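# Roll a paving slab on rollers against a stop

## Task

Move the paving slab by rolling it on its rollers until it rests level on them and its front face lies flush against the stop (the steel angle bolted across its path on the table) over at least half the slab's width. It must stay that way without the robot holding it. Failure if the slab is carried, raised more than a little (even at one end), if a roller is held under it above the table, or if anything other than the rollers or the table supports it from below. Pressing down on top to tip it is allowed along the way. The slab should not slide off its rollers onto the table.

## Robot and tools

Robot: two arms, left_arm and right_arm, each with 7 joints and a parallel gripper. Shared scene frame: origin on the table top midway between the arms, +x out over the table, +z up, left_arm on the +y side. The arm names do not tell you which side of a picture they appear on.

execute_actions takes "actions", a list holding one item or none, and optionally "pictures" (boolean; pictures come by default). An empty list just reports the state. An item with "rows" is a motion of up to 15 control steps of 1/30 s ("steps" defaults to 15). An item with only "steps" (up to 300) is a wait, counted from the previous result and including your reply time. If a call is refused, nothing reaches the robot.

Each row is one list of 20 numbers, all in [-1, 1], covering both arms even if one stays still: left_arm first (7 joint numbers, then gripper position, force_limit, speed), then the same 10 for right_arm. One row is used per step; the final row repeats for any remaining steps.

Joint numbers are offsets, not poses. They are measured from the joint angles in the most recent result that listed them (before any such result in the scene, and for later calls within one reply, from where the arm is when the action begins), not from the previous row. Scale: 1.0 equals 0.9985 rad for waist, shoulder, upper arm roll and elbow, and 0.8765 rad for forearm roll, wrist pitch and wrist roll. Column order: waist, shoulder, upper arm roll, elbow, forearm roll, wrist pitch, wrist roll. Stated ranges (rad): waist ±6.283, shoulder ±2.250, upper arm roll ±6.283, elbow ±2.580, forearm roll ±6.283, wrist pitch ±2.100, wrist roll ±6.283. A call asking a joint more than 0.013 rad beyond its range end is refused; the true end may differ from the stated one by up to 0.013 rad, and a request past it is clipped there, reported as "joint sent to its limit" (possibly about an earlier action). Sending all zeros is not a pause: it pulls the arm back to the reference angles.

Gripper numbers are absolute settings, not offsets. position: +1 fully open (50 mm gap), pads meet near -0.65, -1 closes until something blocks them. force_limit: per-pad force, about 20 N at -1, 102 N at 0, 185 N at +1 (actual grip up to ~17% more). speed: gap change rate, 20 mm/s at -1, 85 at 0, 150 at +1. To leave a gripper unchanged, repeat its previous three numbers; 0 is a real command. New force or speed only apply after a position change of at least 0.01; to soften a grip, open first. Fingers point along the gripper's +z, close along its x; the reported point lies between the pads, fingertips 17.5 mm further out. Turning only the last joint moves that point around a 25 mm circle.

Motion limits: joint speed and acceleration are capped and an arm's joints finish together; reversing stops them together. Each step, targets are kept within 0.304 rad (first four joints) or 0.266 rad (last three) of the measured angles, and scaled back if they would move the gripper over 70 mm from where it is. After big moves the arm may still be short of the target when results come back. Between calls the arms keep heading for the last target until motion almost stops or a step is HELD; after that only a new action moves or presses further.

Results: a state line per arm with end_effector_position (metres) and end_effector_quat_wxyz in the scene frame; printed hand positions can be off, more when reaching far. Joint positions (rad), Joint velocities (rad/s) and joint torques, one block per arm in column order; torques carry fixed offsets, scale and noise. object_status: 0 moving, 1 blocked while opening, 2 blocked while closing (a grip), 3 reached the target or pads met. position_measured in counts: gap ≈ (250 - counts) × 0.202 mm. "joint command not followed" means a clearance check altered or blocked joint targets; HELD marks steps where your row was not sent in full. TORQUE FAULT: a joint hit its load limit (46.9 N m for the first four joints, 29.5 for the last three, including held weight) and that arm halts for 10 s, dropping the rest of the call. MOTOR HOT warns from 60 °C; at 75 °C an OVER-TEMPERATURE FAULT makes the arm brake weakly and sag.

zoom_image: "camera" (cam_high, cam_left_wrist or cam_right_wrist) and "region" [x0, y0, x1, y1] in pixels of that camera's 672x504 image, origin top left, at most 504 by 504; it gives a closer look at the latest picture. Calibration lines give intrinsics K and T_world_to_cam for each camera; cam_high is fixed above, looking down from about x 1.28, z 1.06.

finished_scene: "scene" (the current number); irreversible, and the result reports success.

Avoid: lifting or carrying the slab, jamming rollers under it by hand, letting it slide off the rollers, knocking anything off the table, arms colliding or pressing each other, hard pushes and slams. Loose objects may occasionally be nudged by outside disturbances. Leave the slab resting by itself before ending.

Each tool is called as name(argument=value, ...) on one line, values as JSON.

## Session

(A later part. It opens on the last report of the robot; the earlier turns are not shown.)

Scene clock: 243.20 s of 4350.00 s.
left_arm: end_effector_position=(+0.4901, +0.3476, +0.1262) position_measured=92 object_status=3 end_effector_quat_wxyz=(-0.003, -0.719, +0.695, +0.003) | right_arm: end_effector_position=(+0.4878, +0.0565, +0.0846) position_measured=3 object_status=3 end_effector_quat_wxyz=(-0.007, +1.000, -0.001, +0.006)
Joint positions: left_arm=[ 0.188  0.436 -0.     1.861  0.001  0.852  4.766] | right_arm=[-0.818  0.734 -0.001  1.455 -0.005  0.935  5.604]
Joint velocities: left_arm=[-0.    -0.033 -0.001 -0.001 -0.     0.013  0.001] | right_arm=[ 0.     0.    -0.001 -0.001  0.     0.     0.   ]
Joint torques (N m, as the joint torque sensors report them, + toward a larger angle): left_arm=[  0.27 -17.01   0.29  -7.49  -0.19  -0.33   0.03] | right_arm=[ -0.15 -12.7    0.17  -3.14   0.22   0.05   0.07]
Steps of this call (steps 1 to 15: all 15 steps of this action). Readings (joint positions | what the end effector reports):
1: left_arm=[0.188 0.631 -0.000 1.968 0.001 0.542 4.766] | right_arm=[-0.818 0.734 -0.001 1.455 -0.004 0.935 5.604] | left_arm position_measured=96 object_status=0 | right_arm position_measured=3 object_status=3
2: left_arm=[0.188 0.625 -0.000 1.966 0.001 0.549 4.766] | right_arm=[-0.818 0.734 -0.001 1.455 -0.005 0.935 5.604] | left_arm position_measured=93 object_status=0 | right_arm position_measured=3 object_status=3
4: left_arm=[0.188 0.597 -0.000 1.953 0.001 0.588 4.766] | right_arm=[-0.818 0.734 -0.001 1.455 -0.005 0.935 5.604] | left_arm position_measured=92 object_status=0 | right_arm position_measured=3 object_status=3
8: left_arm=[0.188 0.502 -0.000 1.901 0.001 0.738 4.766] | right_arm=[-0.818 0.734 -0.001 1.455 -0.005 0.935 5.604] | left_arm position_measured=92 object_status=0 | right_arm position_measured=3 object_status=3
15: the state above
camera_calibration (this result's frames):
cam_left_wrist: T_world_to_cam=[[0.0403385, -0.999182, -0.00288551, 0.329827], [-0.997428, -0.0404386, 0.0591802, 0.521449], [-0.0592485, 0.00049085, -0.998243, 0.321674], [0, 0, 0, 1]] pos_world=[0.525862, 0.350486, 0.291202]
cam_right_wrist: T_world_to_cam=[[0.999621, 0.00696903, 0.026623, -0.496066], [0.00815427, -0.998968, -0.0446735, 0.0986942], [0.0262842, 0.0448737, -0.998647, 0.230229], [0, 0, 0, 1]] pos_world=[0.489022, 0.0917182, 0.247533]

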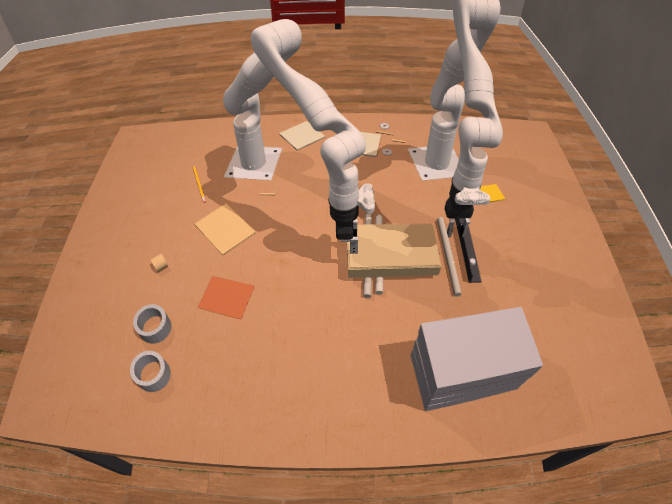

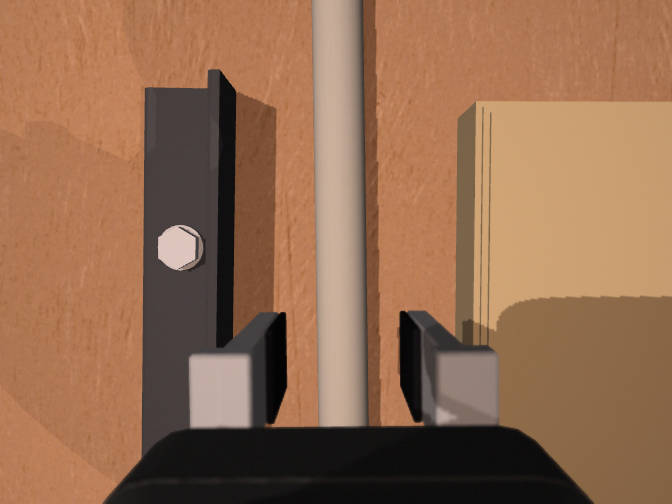

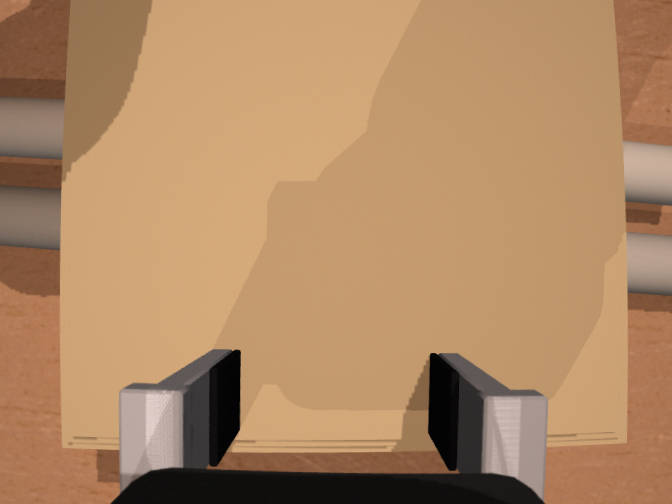

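execute_actions(actions=[{"rows":[[0,0,0,0,0,0,0,0.4,-0.5,-1, -0.003,0.014,0.001,0.003,0.0057,0.002,-0.002,1,0,1],[0,0,0,0,0,0,0,0.4,-0.5,-1, -0.006,0.017,0.001,-0.004,0.0057,0.006,-0.005,1,0,1],[0,0,0,0,0,0,0,0.4,-0.5,-1, -0.009,0.021,0.001,-0.012,0.0057,0.011,-0.009,1,0,1],[0,0,0,0,0,0,0,0.4,-0.5,-1, -0.013,0.025,0.001,-0.021,0.0057,0.016,-0.014,1,0,1],[0,0,0,0,0,0,0,0.4,-0.5,-1, -0.017,0.029,0.001,-0.030,0.0057,0.021,-0.018,1,0,1],[0,0,0,0,0,0,0,0.4,-0.5,-1, -0.021,0.033,0.001,-0.039,0.0057,0.027,-0.022,1,0,1],[0,0,0,0,0,0,0,0.4,-0.5,-1, -0.025,0.038,0.001,-0.049,0.0057,0.033,-0.027,1,0,1],[0,0,0,0,0,0,0,0.4,-0.5,-1, -0.029,0.042,0.001,-0.058,0.0057,0.038,-0.032,1,0,1],[0,0,0,0,0,0,0,0.4,-0.5,-1, -0.033,0.046,0.001,-0.067,0.0057,0.044,-0.036,1,0,1],[0,0,0,0,0,0,0,0.4,-0.5,-1, -0.036,0.050,0.001,-0.075,0.0057,0.049,-0.040,1,0,1],[0,0,0,0,0,0,0,0.4,-0.5,-1, -0.039,0.053,0.001,-0.082,0.0057,0.053,-0.043,1,0,1],[0,0,0,0,0,0,0,0.4,-0.5,-1, -0.041,0.055,0.001,-0.087,0.0057,0.056,-0.046,1,0,1],[0,0,0,0,0,0,0,0.4,-0.5,-1, -0.0428,0.0574,0.001,-0.091,0.0057,0.0584,-0.048,1,0,1]],"steps":15}], pictures=false)

execute_actions(actions=[{"steps":15}])

Scene clock: 255.13 s of 4350.00 s.
left_arm: end_effector_position=(+0.4901, +0.3476, +0.1262) position_measured=92 object_status=3 end_effector_quat_wxyz=(-0.003, -0.719, +0.695, +0.003) | right_arm: end_effector_position=(+0.4902, +0.0939, +0.0896) position_measured=3 object_status=3 end_effector_quat_wxyz=(-0.012, +1.000, +0.002, +0.008)
Joint positions: left_arm=[ 0.188  0.436 -0.     1.861  0.001  0.852  4.766] | right_arm=[-0.862  0.772 -0.005  1.357 -0.005  0.985  5.563]
Joint velocities: left_arm=[-0.     0.001  0.    -0.001 -0.    -0.002  0.001] | right_arm=[-0.042 -0.006 -0.031 -0.093 -0.026  0.007 -0.034]
Joint torques (N m, as the joint torque sensors report them, + toward a larger angle): left_arm=[  0.43 -16.59   0.36  -7.36  -0.11  -0.12   0.15] | right_arm=[ 4.75 -7.65  5.18  0.28  2.77  0.03  0.08]
Steps of this call (steps 1 to 15: the robot went on to your last target; steps 16 to 90: nothing new was sent; then 8.43 s passed at rest; steps 91 to 105: all 15 steps of this action). Readings (joint positions | what the end effector reports):
91: left_arm=[0.188 0.433 -0.000 1.861 0.001 0.853 4.766] | right_arm=[-0.819 0.734 -0.000 1.454 -0.005 0.935 5.604] | left_arm position_measured=92 object_status=3 | right_arm position_measured=3 object_status=3
92: left_arm=[0.188 0.435 -0.000 1.861 0.001 0.852 4.766] | right_arm=[-0.820 0.735 0.000 1.452 -0.003 0.937 5.603] | left_arm position_measured=92 object_status=3 | right_arm position_measured=3 object_status=3
94: left_arm=[0.188 0.436 -0.000 1.861 0.001 0.852 4.766] | right_arm=[-0.824 0.740 0.001 1.443 -0.001 0.944 5.599] | left_arm position_measured=92 object_status=3 | right_arm position_measured=3 object_status=3
98: left_arm=[0.188 0.436 -0.000 1.861 0.001 0.852 4.766] | right_arm=[-0.838 0.754 -0.000 1.413 -0.002 0.960 5.586] | left_arm position_measured=92 object_status=3 | right_arm position_measured=3 object_status=3
105: the state above

Scene clock: 255.63 s of 4350.00 s.
left_arm: end_effector_position=(+0.4901, +0.3476, +0.1262) position_measured=92 object_status=3 end_effector_quat_wxyz=(-0.003, -0.719, +0.695, +0.003) | right_arm: end_effector_position=(+0.4903, +0.0976, +0.0923) position_measured=3 object_status=3 end_effector_quat_wxyz=(-0.014, +1.000, +0.004, +0.010)
Joint positions: left_arm=[ 0.188  0.436 -0.     1.861  0.001  0.852  4.766] | right_arm=[-0.866  0.77  -0.005  1.352 -0.006  0.986  5.562]
Joint velocities: left_arm=[-0.     0.    -0.001 -0.001  0.001  0.001 -0.001] | right_arm=[-0.    -0.    -0.     0.     0.     0.001  0.   ]
Joint torques (N m, as the joint torque sensors report them, + toward a larger angle): left_arm=[  0.2  -16.4    0.05  -7.37   0.    -0.13   0.06] | right_arm=[ 3.88 -5.71  4.28  0.    2.81 -0.34  0.21]
Steps of this call (steps 1 to 15: the robot went on to your last target). Readings (joint positions | what the end effector reports):
1: left_arm=[0.188 0.436 -0.000 1.861 0.001 0.852 4.766] | right_arm=[-0.863 0.771 -0.006 1.355 -0.006 0.985 5.562] | left_arm position_measured=92 object_status=3 | right_arm position_measured=3 object_status=3
2: left_arm=[0.188 0.436 -0.000 1.861 0.001 0.852 4.766] | right_arm=[-0.864 0.771 -0.006 1.353 -0.006 0.986 5.562] | left_arm position_measured=92 object_status=3 | right_arm position_measured=3 object_status=3
4: left_arm=[0.188 0.436 -0.000 1.861 0.001 0.852 4.766] | right_arm=[-0.865 0.769 -0.006 1.352 -0.007 0.986 5.562] | left_arm position_measured=92 object_status=3 | right_arm position_measured=3 object_status=3
8: left_arm=[0.188 0.436 -0.000 1.861 0.001 0.852 4.766] | right_arm=[-0.866 0.770 -0.006 1.352 -0.006 0.986 5.562] | left_arm position_measured=92 object_status=3 | right_arm position_measured=3 object_status=3
15: the state above
All arms were judged still, so your last target was given up. Only a new action makes them travel on or press farther. Fingers that are still opening or closing keep moving.
camera_calibration (this result's frames):
cam_left_wrist: T_world_to_cam=[[0.0403384, -0.999182, -0.00288527, 0.329827], [-0.997428, -0.0404385, 0.0591768, 0.521451], [-0.0592451, 0.000490753, -0.998243, 0.321673], [0, 0, 0, 1]] pos_world=[0.525863, 0.350486, 0.291202]
cam_right_wrist: T_world_to_cam=[[0.999279, 0.0151976, 0.0348067, -0.500466], [0.017215, -0.998144, -0.0584133, 0.136886], [0.0338543, 0.0589703, -0.997686, 0.230797], [0, 0, 0, 1]] pos_world=[0.489935, 0.130628, 0.255678]

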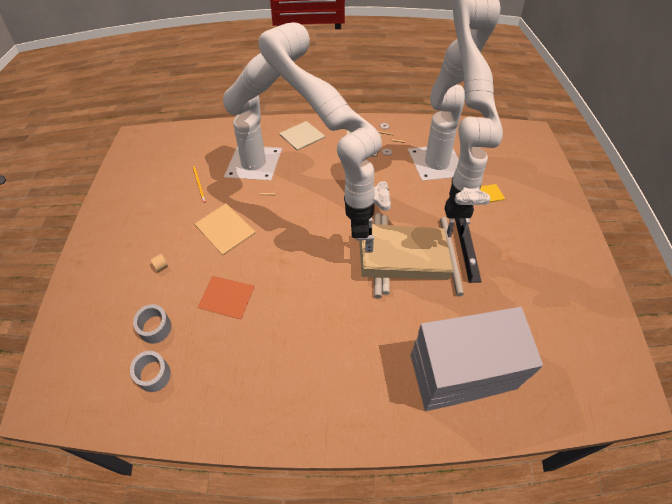

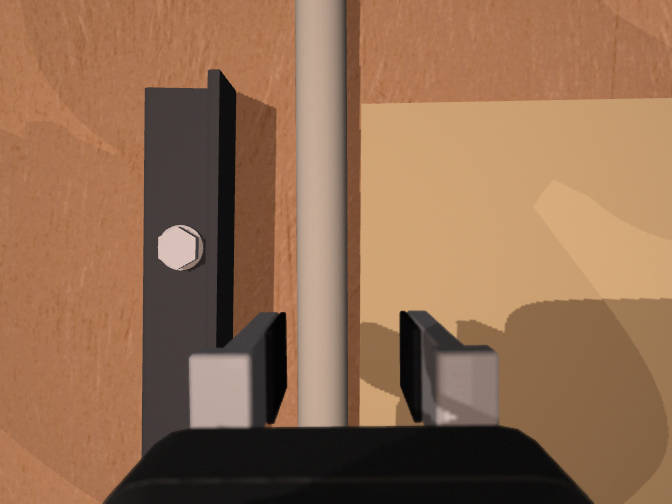

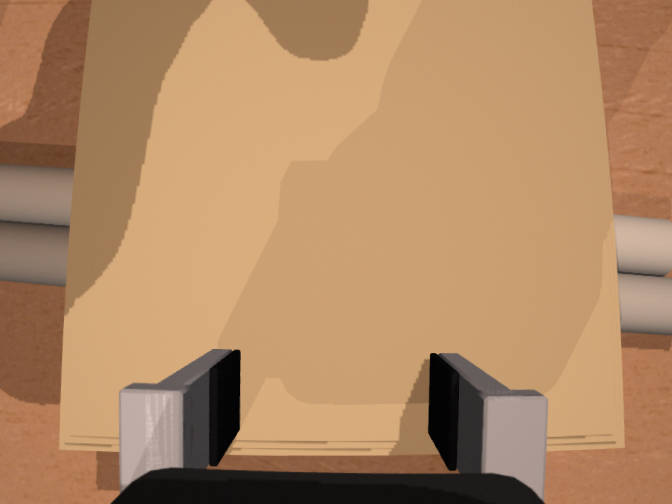

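zoom_image(camera="cam_high", region=[340, 200, 500, 310])

Region (340, 200, 500, 310) of cam_high's 672x504 image, scaled by 3.150, with more detail than that image has; it fills the top 346 rows of this view, and the rest is white.

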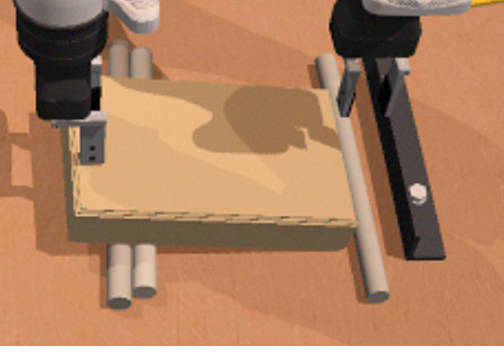

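execute_actions(actions=[{"rows":[[0,0,0,0,0,0,0,0.4,-0.5,-1, 0.008,0.018,0.005,0.019,0.007,-0.004,0.003,1,0,1],[0,0,0,0,0,0,0,0.4,-0.5,-1, 0.013,0.012,0.005,0.032,0.007,-0.012,0.009,1,0,1],[0,0,0,0,0,0,0,0.4,-0.5,-1, 0.019,0.006,0.005,0.045,0.007,-0.020,0.016,1,0,1],[0,0,0,0,0,0,0,0.4,-0.5,-1, 0.026,0.000,0.005,0.060,0.007,-0.029,0.023,1,0,1],[0,0,0,0,0,0,0,0.4,-0.5,-1, 0.033,-0.008,0.005,0.076,0.007,-0.039,0.031,1,0,1],[0,0,0,0,0,0,0,0.4,-0.5,-1, 0.040,-0.016,0.005,0.092,0.007,-0.049,0.040,1,0,1],[0,0,0,0,0,0,0,0.4,-0.5,-1, 0.0466,-0.024,0.005,0.109,0.007,-0.059,0.048,1,0,1],[0,0,0,0,0,0,0,0.4,-0.5,-1, 0.055,-0.029,0.005,0.120,0.007,-0.066,0.057,1,0,1],[0,0,0,0,0,0,0,0.4,-0.5,-1, 0.063,-0.035,0.005,0.132,0.007,-0.073,0.067,1,0,1],[0,0,0,0,0,0,0,0.4,-0.5,-1, 0.072,-0.040,0.005,0.143,0.007,-0.080,0.077,1,0,1],[0,0,0,0,0,0,0,0.4,-0.5,-1, 0.080,-0.045,0.005,0.155,0.007,-0.087,0.086,1,0,1],[0,0,0,0,0,0,0,0.4,-0.5,-1, 0.089,-0.051,0.005,0.166,0.007,-0.094,0.096,1,0,1],[0,0,0,0,0,0,0,0.4,-0.5,-1, 0.097,-0.056,0.005,0.177,0.007,-0.100,0.105,1,0,1]],"steps":15}], pictures=false)

execute_actions(actions=[{"steps":15}])

Scene clock: 275.10 s of 4350.00 s.
left_arm: end_effector_position=(+0.4901, +0.3476, +0.1262) position_measured=92 object_status=3 end_effector_quat_wxyz=(-0.003, -0.719, +0.695, +0.003) | right_arm: end_effector_position=(+0.4863, +0.0280, +0.0835) position_measured=3 object_status=3 end_effector_quat_wxyz=(-0.004, +1.000, +0.003, +0.004)
Joint positions: left_arm=[ 0.188  0.436 -0.     1.861  0.001  0.852  4.766] | right_arm=[-0.778  0.706 -0.002  1.516 -0.002  0.909  5.648]
Joint velocities: left_arm=[-0.     0.     0.001  0.    -0.    -0.001  0.001] | right_arm=[ 0.156 -0.103  0.036  0.241  0.024 -0.056  0.174]
Joint torques (N m, as the joint torque sensors report them, + toward a larger angle): left_arm=[ -0.01 -16.74   0.4   -7.23  -0.15  -0.21  -0.02] | right_arm=[-1.83 -9.21 -0.67 -6.58  0.47 -4.08 -0.14]
Steps of this call (steps 1 to 90: nothing new was sent; then 15.97 s passed at rest; steps 91 to 105: all 15 steps of this action). Readings (joint positions | what the end effector reports):
91: left_arm=[0.188 0.436 -0.000 1.861 0.001 0.852 4.766] | right_arm=[-0.865 0.769 -0.006 1.353 -0.006 0.986 5.562] | left_arm position_measured=92 object_status=3 | right_arm position_measured=3 object_status=3
92: left_arm=[0.188 0.436 -0.000 1.861 0.001 0.852 4.766] | right_arm=[-0.864 0.767 -0.006 1.357 -0.006 0.983 5.563] | left_arm position_measured=92 object_status=3 | right_arm position_measured=3 object_status=3
94: left_arm=[0.188 0.436 -0.000 1.861 0.001 0.852 4.766] | right_arm=[-0.858 0.760 -0.008 1.371 -0.007 0.973 5.569] | left_arm position_measured=92 object_status=3 | right_arm position_measured=3 object_status=3
98: left_arm=[0.188 0.436 -0.000 1.861 0.001 0.852 4.766] | right_arm=[-0.836 0.738 -0.007 1.422 -0.005 0.947 5.592] | left_arm position_measured=92 object_status=3 | right_arm position_measured=3 object_status=3
105: the state above

Scene clock: 275.60 s of 4350.00 s.
left_arm: end_effector_position=(+0.4901, +0.3476, +0.1262) position_measured=92 object_status=3 end_effector_quat_wxyz=(-0.003, -0.719, +0.695, +0.003) | right_arm: end_effector_position=(+0.4863, +0.0256, +0.0840) position_measured=3 object_status=3 end_effector_quat_wxyz=(-0.006, +1.000, +0.003, +0.004)
Joint positions: left_arm=[ 0.188  0.436 -0.     1.861  0.001  0.852  4.766] | right_arm=[-0.772  0.701 -0.004  1.525 -0.003  0.902  5.654]
Joint velocities: left_arm=[-0.    -0.    -0.     0.001 -0.    -0.    -0.   ] | right_arm=[ 0.001  0.001  0.     0.001  0.     0.001 -0.   ]
Joint torques (N m, as the joint torque sensors report them, + toward a larger angle): left_arm=[  0.19 -16.69   0.38  -7.46  -0.17  -0.24   0.07] | right_arm=[  1.94 -11.39   2.83  -5.26   1.33  -1.99   0.1 ]
Steps of this call (steps 1 to 15: the robot went on to your last target). Readings (joint positions | what the end effector reports):
1: left_arm=[0.188 0.436 -0.000 1.861 0.001 0.852 4.766] | right_arm=[-0.774 0.704 -0.000 1.522 -0.001 0.908 5.652] | left_arm position_measured=92 object_status=3 | right_arm position_measured=3 object_status=3
2: left_arm=[0.188 0.436 -0.000 1.861 0.001 0.852 4.766] | right_arm=[-0.773 0.702 0.001 1.525 -0.000 0.908 5.654] | left_arm position_measured=92 object_status=3 | right_arm position_measured=3 object_status=3
4: left_arm=[0.188 0.436 -0.000 1.861 0.001 0.852 4.766] | right_arm=[-0.771 0.701 -0.001 1.526 -0.002 0.905 5.655] | left_arm position_measured=92 object_status=3 | right_arm position_measured=3 object_status=3
8: left_arm=[0.188 0.436 -0.000 1.861 0.001 0.852 4.766] | right_arm=[-0.772 0.701 -0.004 1.525 -0.003 0.902 5.654] | left_arm position_measured=92 object_status=3 | right_arm position_measured=3 object_status=3
15: the state above
All arms were judged still, so your last target was given up. Only a new action makes them travel on or press farther. Fingers that are still opening or closing keep moving.
camera_calibration (this result's frames):
cam_left_wrist: T_world_to_cam=[[0.0403379, -0.999182, -0.00288497, 0.329827], [-0.997428, -0.0404379, 0.0591736, 0.521453], [-0.0592419, 0.000490612, -0.998244, 0.321672], [0, 0, 0, 1]] pos_world=[0.525864, 0.350486, 0.291202]
cam_right_wrist: T_world_to_cam=[[0.999626, 0.0141212, 0.0234187, -0.494241], [0.0150861, -0.999022, -0.0415524, 0.0642067], [0.022809, 0.0418901, -0.998862, 0.232892], [0, 0, 0, 1]] pos_world=[0.487776, 0.0613674, 0.24687]

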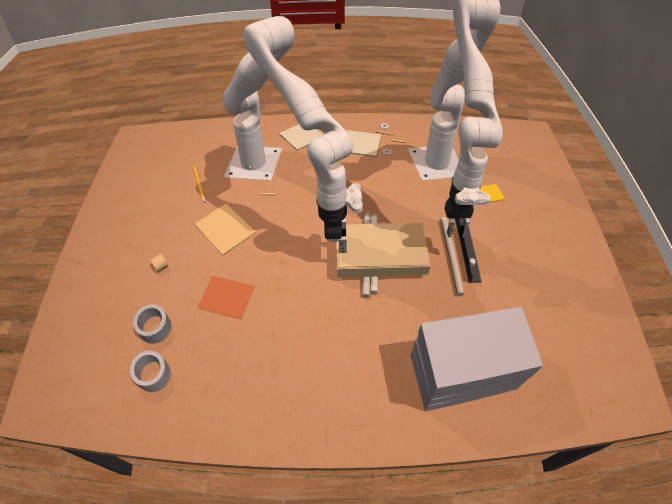

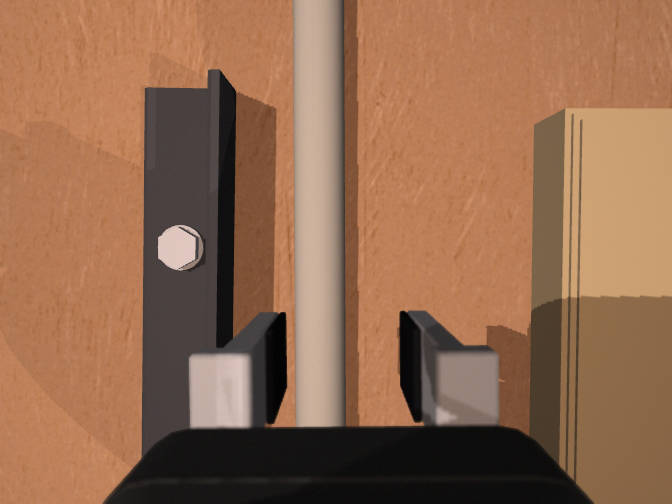

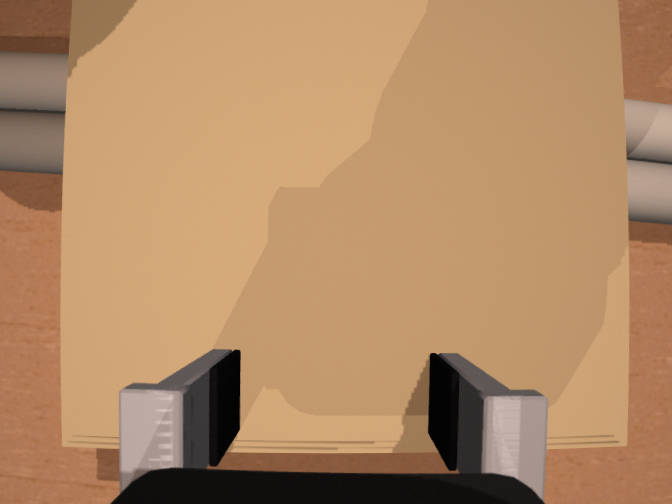

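execute_actions(actions=[{"rows":[[-0.024,0.0,0,0,0,0,-0.027,0.4,-0.5,1, 0.006,0.011,0.004,0.008,0.0035,-0.007,0.004,1,0,1],[-0.024,0.0,0,0,0,0,-0.027,0.4,-0.5,1, 0.013,0.007,0.004,0.017,0.0035,-0.012,0.012,1,0,1],[-0.024,0.03,0,0.018,0,-0.055,-0.027,0.4,-0.5,1, 0.021,0.002,0.004,0.028,0.0035,-0.019,0.021,1,0,1],[-0.024,0.03,0,0.018,0,-0.055,-0.027,0.4,-0.5,1, 0.029,-0.003,0.004,0.038,0.0035,-0.025,0.030,1,0,1],[-0.024,0.06,0,0.035,0,-0.11,-0.027,0.4,-0.5,1, 0.037,-0.008,0.004,0.049,0.0035,-0.031,0.039,1,0,1],[-0.024,0.06,0,0.035,0,-0.11,-0.027,0.4,-0.5,1, 0.046,-0.013,0.004,0.060,0.0035,-0.037,0.049,1,0,1],[-0.024,0.111,0,0.065,0,-0.209,-0.027,0.4,-0.5,1, 0.054,-0.018,0.004,0.070,0.0035,-0.0436,0.058,1,0,1],[-0.024,0.111,0,0.065,0,-0.209,-0.027,0.4,-0.5,1, 0.063,-0.023,0.004,0.079,0.0035,-0.047,0.068,1,0,1],[-0.024,0.111,0,0.065,0,-0.209,-0.027,0.4,-0.5,1, 0.071,-0.029,0.004,0.087,0.0035,-0.051,0.077,1,0,1],[-0.024,0.111,0,0.065,0,-0.209,-0.027,0.4,-0.5,1, 0.080,-0.034,0.004,0.096,0.0035,-0.054,0.087,1,0,1],[-0.024,0.111,0,0.065,0,-0.209,-0.027,0.4,-0.5,1, 0.088,-0.040,0.004,0.104,0.0035,-0.058,0.097,1,0,1],[-0.024,0.111,0,0.065,0,-0.209,-0.027,0.4,-0.5,1, 0.097,-0.045,0.004,0.113,0.0035,-0.062,0.106,1,0,1],[-0.024,0.111,0,0.065,0,-0.209,-0.027,0.4,-0.5,1, 0.1056,-0.0505,0.004,0.121,0.0035,-0.065,0.116,1,0,1]],"steps":15}], pictures=false)

execute_actions(actions=[{"steps":15}])

Scene clock: 282.07 s of 4350.00 s.
left_arm: end_effector_position=(+0.4949, +0.3575, +0.0678) position_measured=92 object_status=3 end_effector_quat_wxyz=(+0.001, -0.719, +0.695, -0.001) | right_arm: end_effector_position=(+0.4858, -0.0382, +0.0819) position_measured=3 object_status=3 end_effector_quat_wxyz=(-0.000, +1.000, +0.002, +0.001)
Joint positions: left_arm=[ 0.165  0.544 -0.     1.926  0.001  0.669  4.743] | right_arm=[-0.674  0.649  0.001  1.64   0.     0.85   5.751]
Joint velocities: left_arm=[-0.001  0.023  0.     0.004  0.    -0.009 -0.   ] | right_arm=[ 0.132 -0.045  0.052  0.138  0.033 -0.052  0.145]
Joint torques (N m, as the joint torque sensors report them, + toward a larger angle): left_arm=[  0.28 -17.14   0.26  -6.05   0.02  -0.32   0.21] | right_arm=[ -3.11 -16.73  -1.5   -7.81  -0.44  -1.59  -0.01]
Steps of this call (steps 1 to 90: nothing new was sent; then 2.97 s passed at rest; steps 91 to 105: all 15 steps of this action). Readings (joint positions | what the end effector reports):
91: left_arm=[0.187 0.436 0.000 1.861 0.002 0.852 4.766] | right_arm=[-0.771 0.701 -0.004 1.525 -0.003 0.902 5.655] | left_arm position_measured=92 object_status=3 | right_arm position_measured=3 object_status=3
92: left_arm=[0.180 0.436 0.002 1.861 0.002 0.852 4.761] | right_arm=[-0.769 0.700 -0.005 1.528 -0.004 0.900 5.656] | left_arm position_measured=92 object_status=3 | right_arm position_measured=3 object_status=3
94: left_arm=[0.168 0.442 -0.000 1.864 0.001 0.845 4.747] | right_arm=[-0.761 0.694 -0.006 1.539 -0.006 0.892 5.665] | left_arm position_measured=92 object_status=3 | right_arm position_measured=3 object_status=3
98: left_arm=[0.166 0.498 -0.000 1.895 0.001 0.757 4.743] | right_arm=[-0.733 0.679 -0.005 1.577 -0.004 0.875 5.694] | left_arm position_measured=92 object_status=3 | right_arm position_measured=3 object_status=3
105: the state above

Scene clock: 282.57 s of 4350.00 s.
left_arm: end_effector_position=(+0.4942, +0.3575, +0.0665) position_measured=92 object_status=3 end_effector_quat_wxyz=(-0.000, -0.720, +0.694, -0.000) | right_arm: end_effector_position=(+0.4859, -0.0421, +0.0800) position_measured=3 object_status=3 end_effector_quat_wxyz=(+0.000, +1.000, +0.000, +0.000)
Joint positions: left_arm=[ 0.164  0.547 -0.     1.926  0.001  0.669  4.743] | right_arm=[-0.666  0.651  0.     1.646  0.     0.845  5.756]
Joint velocities: left_arm=[-0.     0.    -0.    -0.001 -0.    -0.001  0.   ] | right_arm=[ 0.001  0.     0.     0.001 -0.     0.     0.   ]
Joint torques (N m, as the joint torque sensors report them, + toward a larger angle): left_arm=[ -0.03 -17.45   0.22  -6.44  -0.13  -0.34   0.1 ] | right_arm=[ -0.08 -21.54   0.2   -7.48  -0.24   0.08   0.16]
Steps of this call (steps 1 to 15: the robot went on to your last target). Readings (joint positions | what the end effector reports):
1: left_arm=[0.165 0.545 -0.000 1.926 0.001 0.669 4.743] | right_arm=[-0.671 0.649 0.002 1.643 0.001 0.848 5.754] | left_arm position_measured=92 object_status=3 | right_arm position_measured=3 object_status=3
2: left_arm=[0.165 0.546 -0.000 1.926 0.001 0.669 4.743] | right_arm=[-0.669 0.649 0.003 1.644 0.001 0.847 5.755] | left_arm position_measured=92 object_status=3 | right_arm position_measured=3 object_status=3
4: left_arm=[0.165 0.546 -0.000 1.926 0.001 0.669 4.743] | right_arm=[-0.668 0.650 0.001 1.645 0.000 0.846 5.756] | left_arm position_measured=92 object_status=3 | right_arm position_measured=3 object_status=3
8: left_arm=[0.164 0.547 -0.000 1.926 0.001 0.669 4.743] | right_arm=[-0.667 0.651 0.000 1.646 0.000 0.845 5.756] | left_arm position_measured=92 object_status=3 | right_arm position_measured=3 object_status=3
15: the state above
All arms were judged still, so your last target was given up. Only a new action makes them travel on or press farther. Fingers that are still opening or closing keep moving.
camera_calibration (this result's frames):
cam_left_wrist: T_world_to_cam=[[0.0408248, -0.999163, -0.00261866, 0.339128], [-0.997825, -0.0409056, 0.0516887, 0.53036], [-0.0517526, 0.000502786, -0.99866, 0.258651], [0, 0, 0, 1]] pos_world=[0.528747, 0.360408, 0.231779]
cam_right_wrist: T_world_to_cam=[[0.999836, 0.0094732, 0.0154113, -0.492536], [0.00992799, -0.999509, -0.0297065, -0.00209176], [0.0151224, 0.0298546, -0.99944, 0.234949], [0, 0, 0, 1]] pos_world=[0.488923, -0.00443917, 0.242346]

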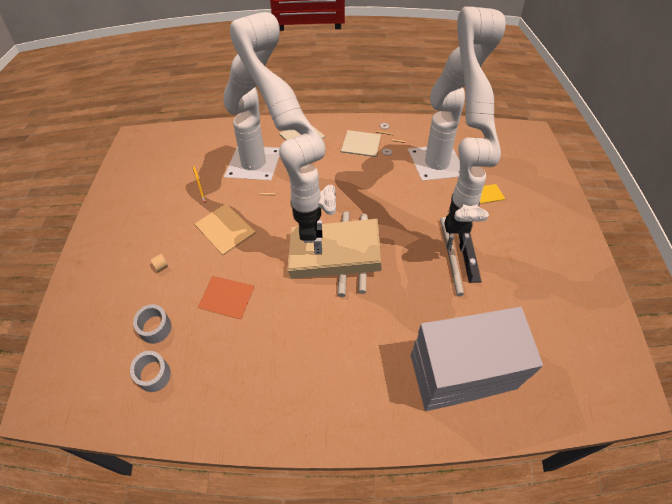

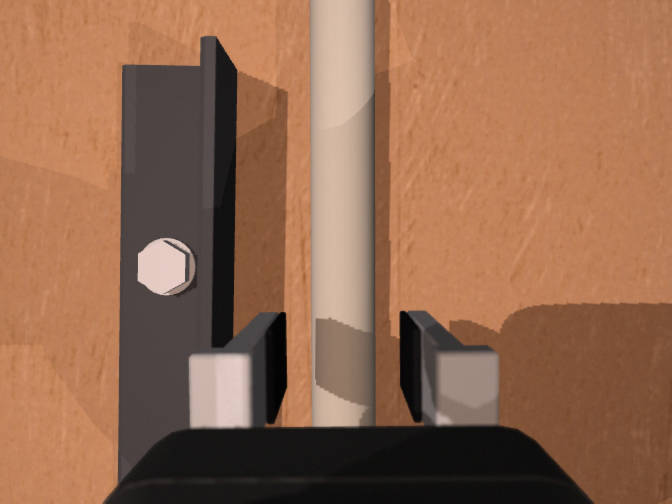

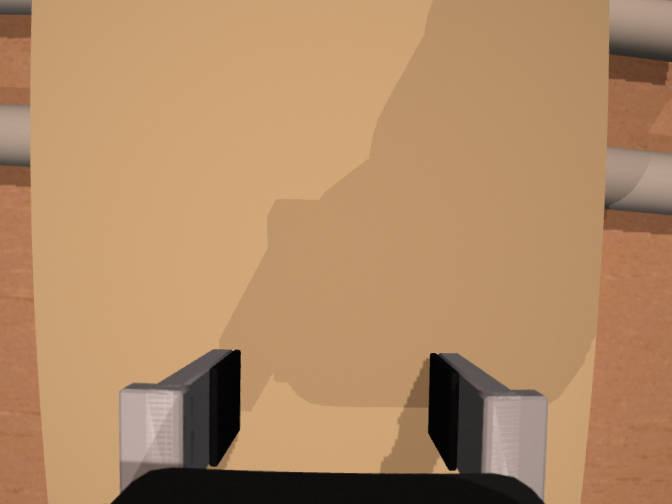

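zoom_image(camera="cam_high", region=[270, 200, 430, 310])

Region (270, 200, 430, 310) of cam_high's 672x504 image, scaled by 3.150, with more detail than that image has; it fills the top 346 rows of this view, and the rest is white.

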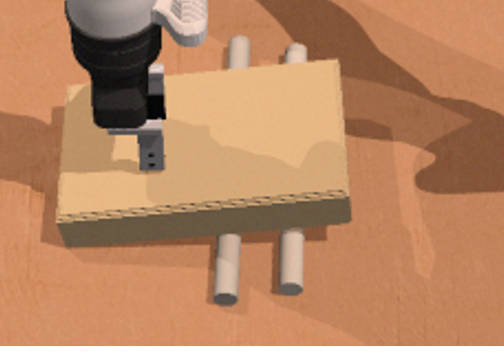

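execute_actions(actions=[{"rows":[[0,0.03,0,0.016,0,-0.05,0,0.4,-0.5,1, 0,-0.06,0,-0.045,0,0.119,0,1,0,1],[0,0.03,0,0.016,0,-0.05,0,0.4,-0.5,1, 0,-0.06,0,-0.045,0,0.119,0,1,0,1],[0,0.06,0,0.032,0,-0.105,0,0.4,-0.5,1, 0,-0.06,0,-0.045,0,0.119,0,1,0,1],[0,0.06,0,0.032,0,-0.105,0,0.4,-0.5,1, 0,-0.06,0,-0.045,0,0.119,0,1,0,1],[0,0.085,0,0.0455,0,-0.15,0,0.4,-0.5,1, 0,-0.06,0,-0.045,0,0.119,0,1,0,1]],"steps":15}], pictures=false)

Scene clock: 293.13 s of 4350.00 s.
left_arm: end_effector_position=(+0.4908, +0.3576, +0.0239) position_measured=92 object_status=3 end_effector_quat_wxyz=(+0.000, -0.720, +0.694, -0.001) | right_arm: end_effector_position=(+0.4861, -0.0421, +0.1202) position_measured=3 object_status=3 end_effector_quat_wxyz=(+0.000, +1.000, +0.000, +0.000)
Joint positions: left_arm=[ 0.164  0.631 -0.     1.971  0.001  0.538  4.743] | right_arm=[-0.666  0.591  0.     1.601  0.     0.95   5.756]
Joint velocities: left_arm=[-0.     0.009  0.001  0.002 -0.001 -0.002 -0.   ] | right_arm=[ 0.    -0.003 -0.001 -0.    -0.    -0.     0.   ]
Joint torques (N m, as the joint torque sensors report them, + toward a larger angle): left_arm=[  0.2  -18.22   0.47  -4.99  -0.24  -0.31   0.12] | right_arm=[  0.03 -20.55   0.22  -8.    -0.22  -0.23   0.02]
Steps of this call (steps 1 to 90: nothing new was sent; then 7.07 s passed at rest; steps 91 to 105: all 15 steps of this action). Readings (joint positions | what the end effector reports):
91: left_arm=[0.164 0.548 -0.000 1.926 0.001 0.668 4.743] | right_arm=[-0.666 0.649 0.000 1.645 0.000 0.847 5.756] | left_arm position_measured=92 object_status=3 | right_arm position_measured=3 object_status=3
92: left_arm=[0.164 0.555 -0.000 1.929 0.001 0.660 4.743] | right_arm=[-0.666 0.643 0.000 1.642 0.000 0.856 5.756] | left_arm position_measured=92 object_status=3 | right_arm position_measured=3 object_status=3
94: left_arm=[0.165 0.580 -0.000 1.941 0.001 0.625 4.743] | right_arm=[-0.666 0.616 0.000 1.623 0.000 0.900 5.756] | left_arm position_measured=92 object_status=3 | right_arm position_measured=3 object_status=3
98: left_arm=[0.164 0.624 -0.000 1.968 0.001 0.550 4.743] | right_arm=[-0.666 0.593 0.000 1.600 0.000 0.948 5.756] | left_arm position_measured=92 object_status=3 | right_arm position_measured=3 object_status=3
105: the state above

execute_actions(actions=[{"rows":[[0,0,0,0,0,0,0,-1,-0.5,1, -0.1338,0.0854,0,-0.1653,0,0.0906,-0.151,1,0,1]],"steps":15}], pictures=false)

execute_actions(actions=[{"steps":10}])

Scene clock: 297.53 s of 4350.00 s.
left_arm: end_effector_position=(+0.4908, +0.3575, +0.0238) position_measured=148 object_status=2 end_effector_quat_wxyz=(+0.000, -0.720, +0.694, -0.001) | right_arm: end_effector_position=(+0.4867, +0.0397, +0.1210) position_measured=3 object_status=3 end_effector_quat_wxyz=(-0.001, +1.000, +0.000, +0.001)
Joint positions: left_arm=[ 0.164  0.631 -0.     1.971  0.001  0.538  4.743] | right_arm=[-0.798  0.675  0.     1.436  0.     1.029  5.623]
Joint velocities: left_arm=[ 0.     0.     0.    -0.001 -0.    -0.    -0.001] | right_arm=[-0.014  0.018  0.009 -0.002  0.001  0.003 -0.   ]
Joint torques (N m, as the joint torque sensors report them, + toward a larger angle): left_arm=[  0.04 -17.69   0.29  -5.32   0.01  -0.29   0.18] | right_arm=[ -0.3  -22.89  -0.03  -8.36   0.06  -0.05   0.09]
Steps of this call (steps 1 to 15: the robot went on to your last target; steps 16 to 90: nothing new was sent; then 0.90 s passed at rest; steps 91 to 105: all 15 steps of this action). Readings (joint positions | what the end effector reports):
91: left_arm=[0.164 0.632 -0.000 1.971 0.001 0.538 4.743] | right_arm=[-0.668 0.592 0.001 1.600 0.000 0.950 5.755] | left_arm position_measured=110 object_status=0 | right_arm position_measured=3 object_status=3
92: left_arm=[0.164 0.631 -0.000 1.971 0.001 0.538 4.743] | right_arm=[-0.673 0.595 0.002 1.594 0.001 0.953 5.751] | left_arm position_measured=135 object_status=0 | right_arm position_measured=3 object_status=3
94: left_arm=[0.164 0.631 -0.000 1.971 0.001 0.538 4.743] | right_arm=[-0.696 0.611 0.003 1.568 0.001 0.966 5.730] | left_arm position_measured=148 object_status=0 | right_arm position_measured=3 object_status=3
98: left_arm=[0.164 0.631 -0.000 1.971 0.001 0.538 4.743] | right_arm=[-0.772 0.659 -0.001 1.471 -0.001 1.011 5.652] | left_arm position_measured=148 object_status=0 | right_arm position_measured=3 object_status=3
105: the state above

Scene clock: 297.87 s of 4350.00 s.
left_arm: end_effector_position=(+0.4908, +0.3575, +0.0238) position_measured=148 object_status=2 end_effector_quat_wxyz=(+0.000, -0.720, +0.694, -0.001) | right_arm: end_effector_position=(+0.4859, +0.0403, +0.1200) position_measured=3 object_status=3 end_effector_quat_wxyz=(-0.000, +1.000, +0.001, +0.000)
Joint positions: left_arm=[ 0.164  0.631 -0.     1.971  0.001  0.538  4.743] | right_arm=[-0.8    0.676  0.     1.436  0.     1.029  5.623]
Joint velocities: left_arm=[-0.    -0.    -0.     0.    -0.     0.001 -0.   ] | right_arm=[-0.     0.001  0.    -0.     0.    -0.    -0.   ]
Joint torques (N m, as the joint torque sensors report them, + toward a larger angle): left_arm=[  0.23 -18.18   0.22  -5.2   -0.1   -0.09   0.07] | right_arm=[  0.3  -23.26   0.19  -8.56   0.07  -0.01  -0.07]
Steps of this call (steps 1 to 10: the robot went on to your last target). Readings (joint positions | what the end effector reports):
1: left_arm=[0.164 0.631 -0.000 1.971 0.001 0.538 4.743] | right_arm=[-0.799 0.675 0.000 1.436 0.000 1.029 5.623] | left_arm position_measured=148 object_status=2 | right_arm position_measured=3 object_status=3
2: left_arm=[0.164 0.631 -0.000 1.971 0.001 0.538 4.743] | right_arm=[-0.799 0.676 0.000 1.436 0.000 1.029 5.623] | left_arm position_measured=148 object_status=2 | right_arm position_measured=3 object_status=3
4: left_arm=[0.164 0.631 -0.000 1.971 0.001 0.538 4.743] | right_arm=[-0.799 0.676 0.000 1.436 0.000 1.029 5.623] | left_arm position_measured=148 object_status=2 | right_arm position_measured=3 object_status=3
8: left_arm=[0.164 0.631 -0.000 1.971 0.001 0.538 4.743] | right_arm=[-0.800 0.676 0.000 1.436 0.000 1.029 5.623] | left_arm position_measured=148 object_status=2 | right_arm position_measured=3 object_status=3
10: the state above
camera_calibration (this result's frames):
cam_left_wrist: T_world_to_cam=[[0.040923, -0.999159, -0.00269992, 0.339143], [-0.997915, -0.0410068, 0.0498343, 0.529235], [-0.0499031, 0.000654917, -0.998754, 0.214823], [0, 0, 0, 1]] pos_world=[0.524973, 0.360419, 0.189096]
cam_right_wrist: T_world_to_cam=[[0.999816, 0.0106426, 0.015965, -0.494017], [0.0111199, -0.999485, -0.0301131, 0.0809583], [0.0156363, 0.0302851, -0.999419, 0.272211], [0, 0, 0, 1]] pos_world=[0.48877, 0.0779303, 0.282378]

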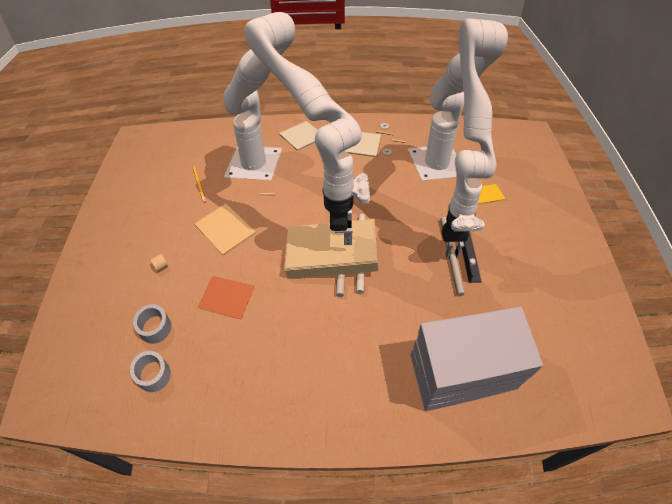

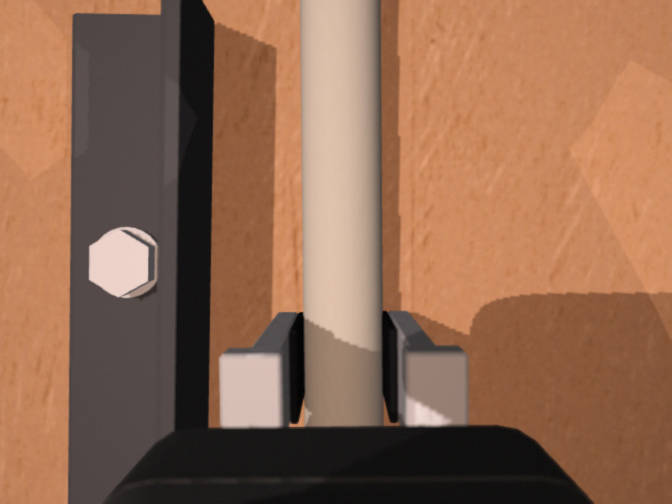

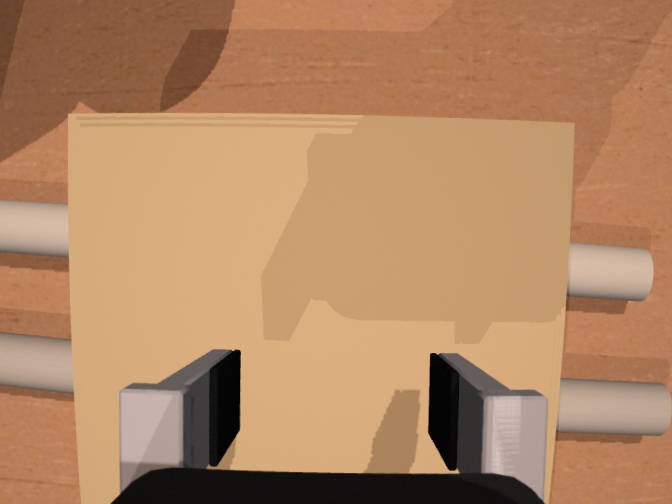

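execute_actions(actions=[{"rows":[[0,-0.05,0,-0.027,0,0.09,0,-1,-0.5,1, 0.134,-0.085,0,0.165,0,-0.09,0.151,1,0,1],[0,-0.05,0,-0.027,0,0.09,0,-1,-0.5,1, 0.134,-0.085,0,0.165,0,-0.09,0.151,1,0,1],[0,-0.203,0,-0.11,0,0.359,0,-1,-0.5,1, 0.134,-0.085,0,0.165,0,-0.09,0.151,1,0,1]],"steps":15}], pictures=false)

execute_actions(actions=[{"rows":[[0.406,0.083,0,-0.149,0,0.075,0.467,-1,-0.5,1, 0,0,0,0,0,0,0,1,0,1]],"steps":15}], pictures=false)

execute_actions(actions=[{"steps":20}])

Scene clock: 307.77 s of 4350.00 s.
left_arm: end_effector_position=(+0.4911, +0.3574, +0.1277) position_measured=148 object_status=2 end_effector_quat_wxyz=(-0.002, -0.719, +0.695, +0.001) | right_arm: end_effector_position=(+0.4854, -0.0415, +0.1192) position_measured=3 object_status=3 end_effector_quat_wxyz=(+0.001, +1.000, +0.001, -0.001)
Joint positions: left_arm=[ 0.165  0.432 -0.     1.862  0.001  0.852  4.743] | right_arm=[-0.668  0.593  0.     1.6   -0.     0.95   5.756]
Joint velocities: left_arm=[-0.001 -0.033 -0.002 -0.002 -0.001  0.01  -0.001] | right_arm=[ 0.016 -0.017 -0.007  0.002 -0.    -0.003 -0.   ]
Joint torques (N m, as the joint torque sensors report them, + toward a larger angle): left_arm=[  0.15 -16.86   0.63  -7.68  -0.07  -0.39  -0.02] | right_arm=[  0.15 -21.25   0.01  -8.18  -0.19  -0.07   0.21]
Steps of this call (steps 1 to 15: the robot went on to your last target; steps 16 to 90: nothing new was sent; then 6.40 s passed at rest; steps 91 to 105: all 15 steps of this action). Readings (joint positions | what the end effector reports):
91: left_arm=[0.164 0.630 -0.000 1.971 0.001 0.539 4.743] | right_arm=[-0.799 0.676 0.000 1.437 -0.000 1.028 5.624] | left_arm position_measured=148 object_status=2 | right_arm position_measured=3 object_status=3
92: left_arm=[0.164 0.624 -0.000 1.969 0.001 0.547 4.743] | right_arm=[-0.794 0.672 -0.001 1.442 -0.001 1.026 5.628] | left_arm position_measured=148 object_status=2 | right_arm position_measured=3 object_status=3
94: left_arm=[0.164 0.594 -0.000 1.954 0.001 0.589 4.743] | right_arm=[-0.770 0.656 -0.003 1.469 -0.001 1.012 5.649] | left_arm position_measured=148 object_status=2 | right_arm position_measured=3 object_status=3
98: left_arm=[0.164 0.496 -0.000 1.899 0.001 0.740 4.743] | right_arm=[-0.694 0.609 0.002 1.564 0.001 0.967 5.727] | left_arm position_measured=148 object_status=2 | right_arm position_measured=3 object_status=3
105: the state above

Scene clock: 308.27 s of 4350.00 s.
left_arm: end_effector_position=(+0.4948, +0.2034, +0.1279) position_measured=148 object_status=2 end_effector_quat_wxyz=(-0.002, -0.718, +0.696, +0.001) | right_arm: end_effector_position=(+0.4854, -0.0415, +0.1192) position_measured=3 object_status=3 end_effector_quat_wxyz=(+0.001, +1.000, +0.001, -0.001)
Joint positions: left_arm=[0.516 0.506 0.001 1.73  0.002 0.91  5.092] | right_arm=[-0.668  0.593  0.     1.6   -0.     0.95   5.756]
Joint velocities: left_arm=[ 0.635  0.113  0.035 -0.22   0.013  0.099  0.804] | right_arm=[-0.    -0.    -0.001 -0.    -0.     0.    -0.   ]
Joint torques (N m, as the joint torque sensors report them, + toward a larger angle): left_arm=[ -2.23 -19.16  -1.84  -7.29  -0.4   -0.24   0.03] | right_arm=[ -0.18 -20.84  -0.13  -8.05  -0.16  -0.14   0.14]
Steps of this call (steps 1 to 15: all 15 steps of this action). Readings (joint positions | what the end effector reports):
1: left_arm=[0.166 0.432 -0.000 1.861 0.001 0.852 4.743] | right_arm=[-0.668 0.593 0.000 1.600 0.000 0.950 5.756] | left_arm position_measured=148 object_status=2 | right_arm position_measured=3 object_status=3
2: left_arm=[0.173 0.434 -0.002 1.858 0.001 0.854 4.748] | right_arm=[-0.669 0.594 0.001 1.600 0.000 0.950 5.756] | left_arm position_measured=148 object_status=2 | right_arm position_measured=3 object_status=3
4: left_arm=[0.203 0.443 -0.003 1.845 0.000 0.860 4.771] | right_arm=[-0.668 0.594 0.000 1.600 -0.000 0.950 5.756] | left_arm position_measured=148 object_status=2 | right_arm position_measured=3 object_status=3
8: left_arm=[0.316 0.469 -0.002 1.798 0.001 0.880 4.867] | right_arm=[-0.668 0.594 0.000 1.600 -0.000 0.950 5.756] | left_arm position_measured=148 object_status=2 | right_arm position_measured=3 object_status=3
15: the state above

Scene clock: 308.93 s of 4350.00 s.
left_arm: end_effector_position=(+0.4892, +0.1802, +0.1277) position_measured=148 object_status=2 end_effector_quat_wxyz=(-0.001, -0.721, +0.693, +0.002) | right_arm: end_effector_position=(+0.4854, -0.0415, +0.1192) position_measured=3 object_status=3 end_effector_quat_wxyz=(+0.001, +1.000, +0.001, -0.001)
Joint positions: left_arm=[ 0.57   0.515 -0.     1.713  0.001  0.918  5.152] | right_arm=[-0.668  0.593  0.     1.6   -0.     0.95   5.756]
Joint velocities: left_arm=[ 0.001  0.    -0.001  0.     0.     0.001  0.001] | right_arm=[ 0.    -0.     0.001  0.     0.     0.    -0.   ]
Joint torques (N m, as the joint torque sensors report them, + toward a larger angle): left_arm=[ -0.22 -19.21   0.22  -8.03  -0.1   -0.39   0.02] | right_arm=[ -0.15 -20.81  -0.06  -7.73  -0.09  -0.27  -0.01]
Steps of this call (steps 1 to 20: the robot went on to your last target). Readings (joint positions | what the end effector reports):
1: left_arm=[0.535 0.509 0.002 1.723 0.002 0.913 5.116] | right_arm=[-0.668 0.593 0.000 1.600 -0.000 0.950 5.756] | left_arm position_measured=148 object_status=2 | right_arm position_measured=3 object_status=3
2: left_arm=[0.549 0.511 0.003 1.718 0.003 0.915 5.134] | right_arm=[-0.668 0.593 0.000 1.600 -0.000 0.950 5.756] | left_arm position_measured=148 object_status=2 | right_arm position_measured=3 object_status=3
4: left_arm=[0.561 0.513 0.003 1.714 0.003 0.917 5.151] | right_arm=[-0.668 0.593 0.000 1.600 -0.000 0.950 5.756] | left_arm position_measured=148 object_status=2 | right_arm position_measured=3 object_status=3
8: left_arm=[0.567 0.515 0.000 1.713 0.001 0.918 5.152] | right_arm=[-0.668 0.593 0.000 1.600 -0.000 0.950 5.756] | left_arm position_measured=148 object_status=2 | right_arm position_measured=3 object_status=3
20: the state above
camera_calibration (this result's frames):
cam_left_wrist: T_world_to_cam=[[0.0444984, -0.999, -0.00434106, 0.160718], [-0.997446, -0.0446713, 0.0557293, 0.514923], [-0.0558675, 0.00185011, -0.998436, 0.321332], [0, 0, 0, 1]] pos_world=[0.524408, 0.182965, 0.292831]
cam_right_wrist: T_world_to_cam=[[0.999847, 0.011086, 0.0135093, -0.492293], [0.01147, -0.999523, -0.0286879, -0.00113503], [0.0131848, 0.0288385, -0.999497, 0.275081], [0, 0, 0, 1]] pos_world=[0.488604, -0.00360987, 0.281561]

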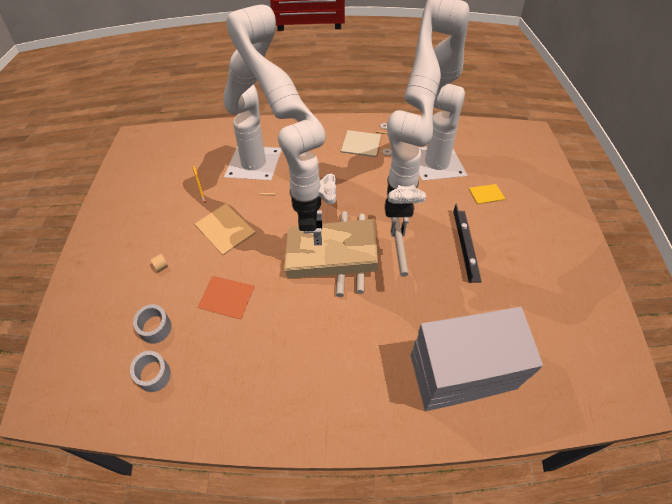

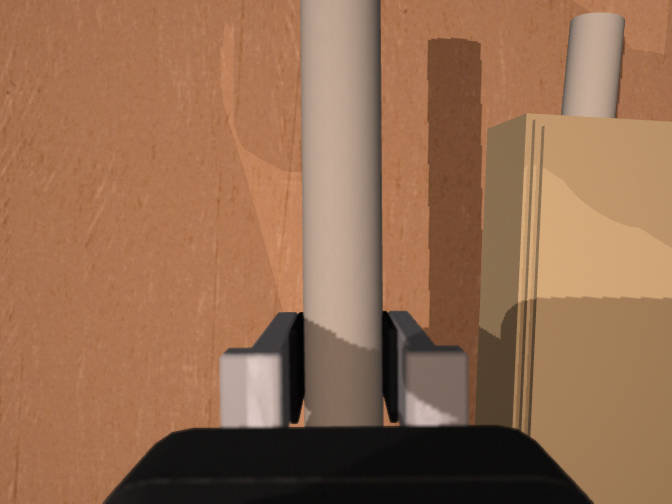

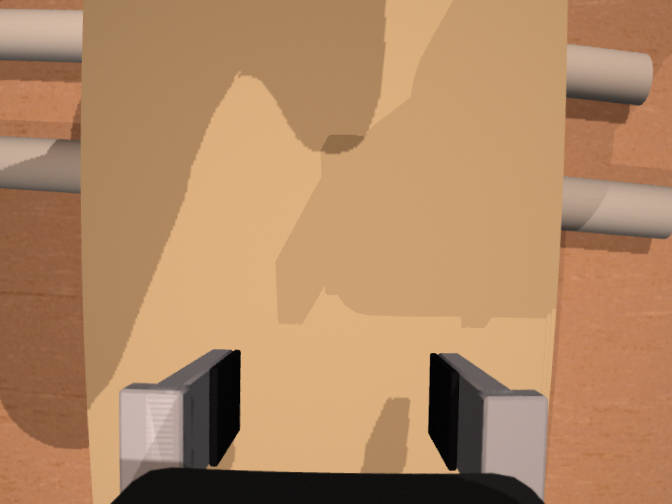

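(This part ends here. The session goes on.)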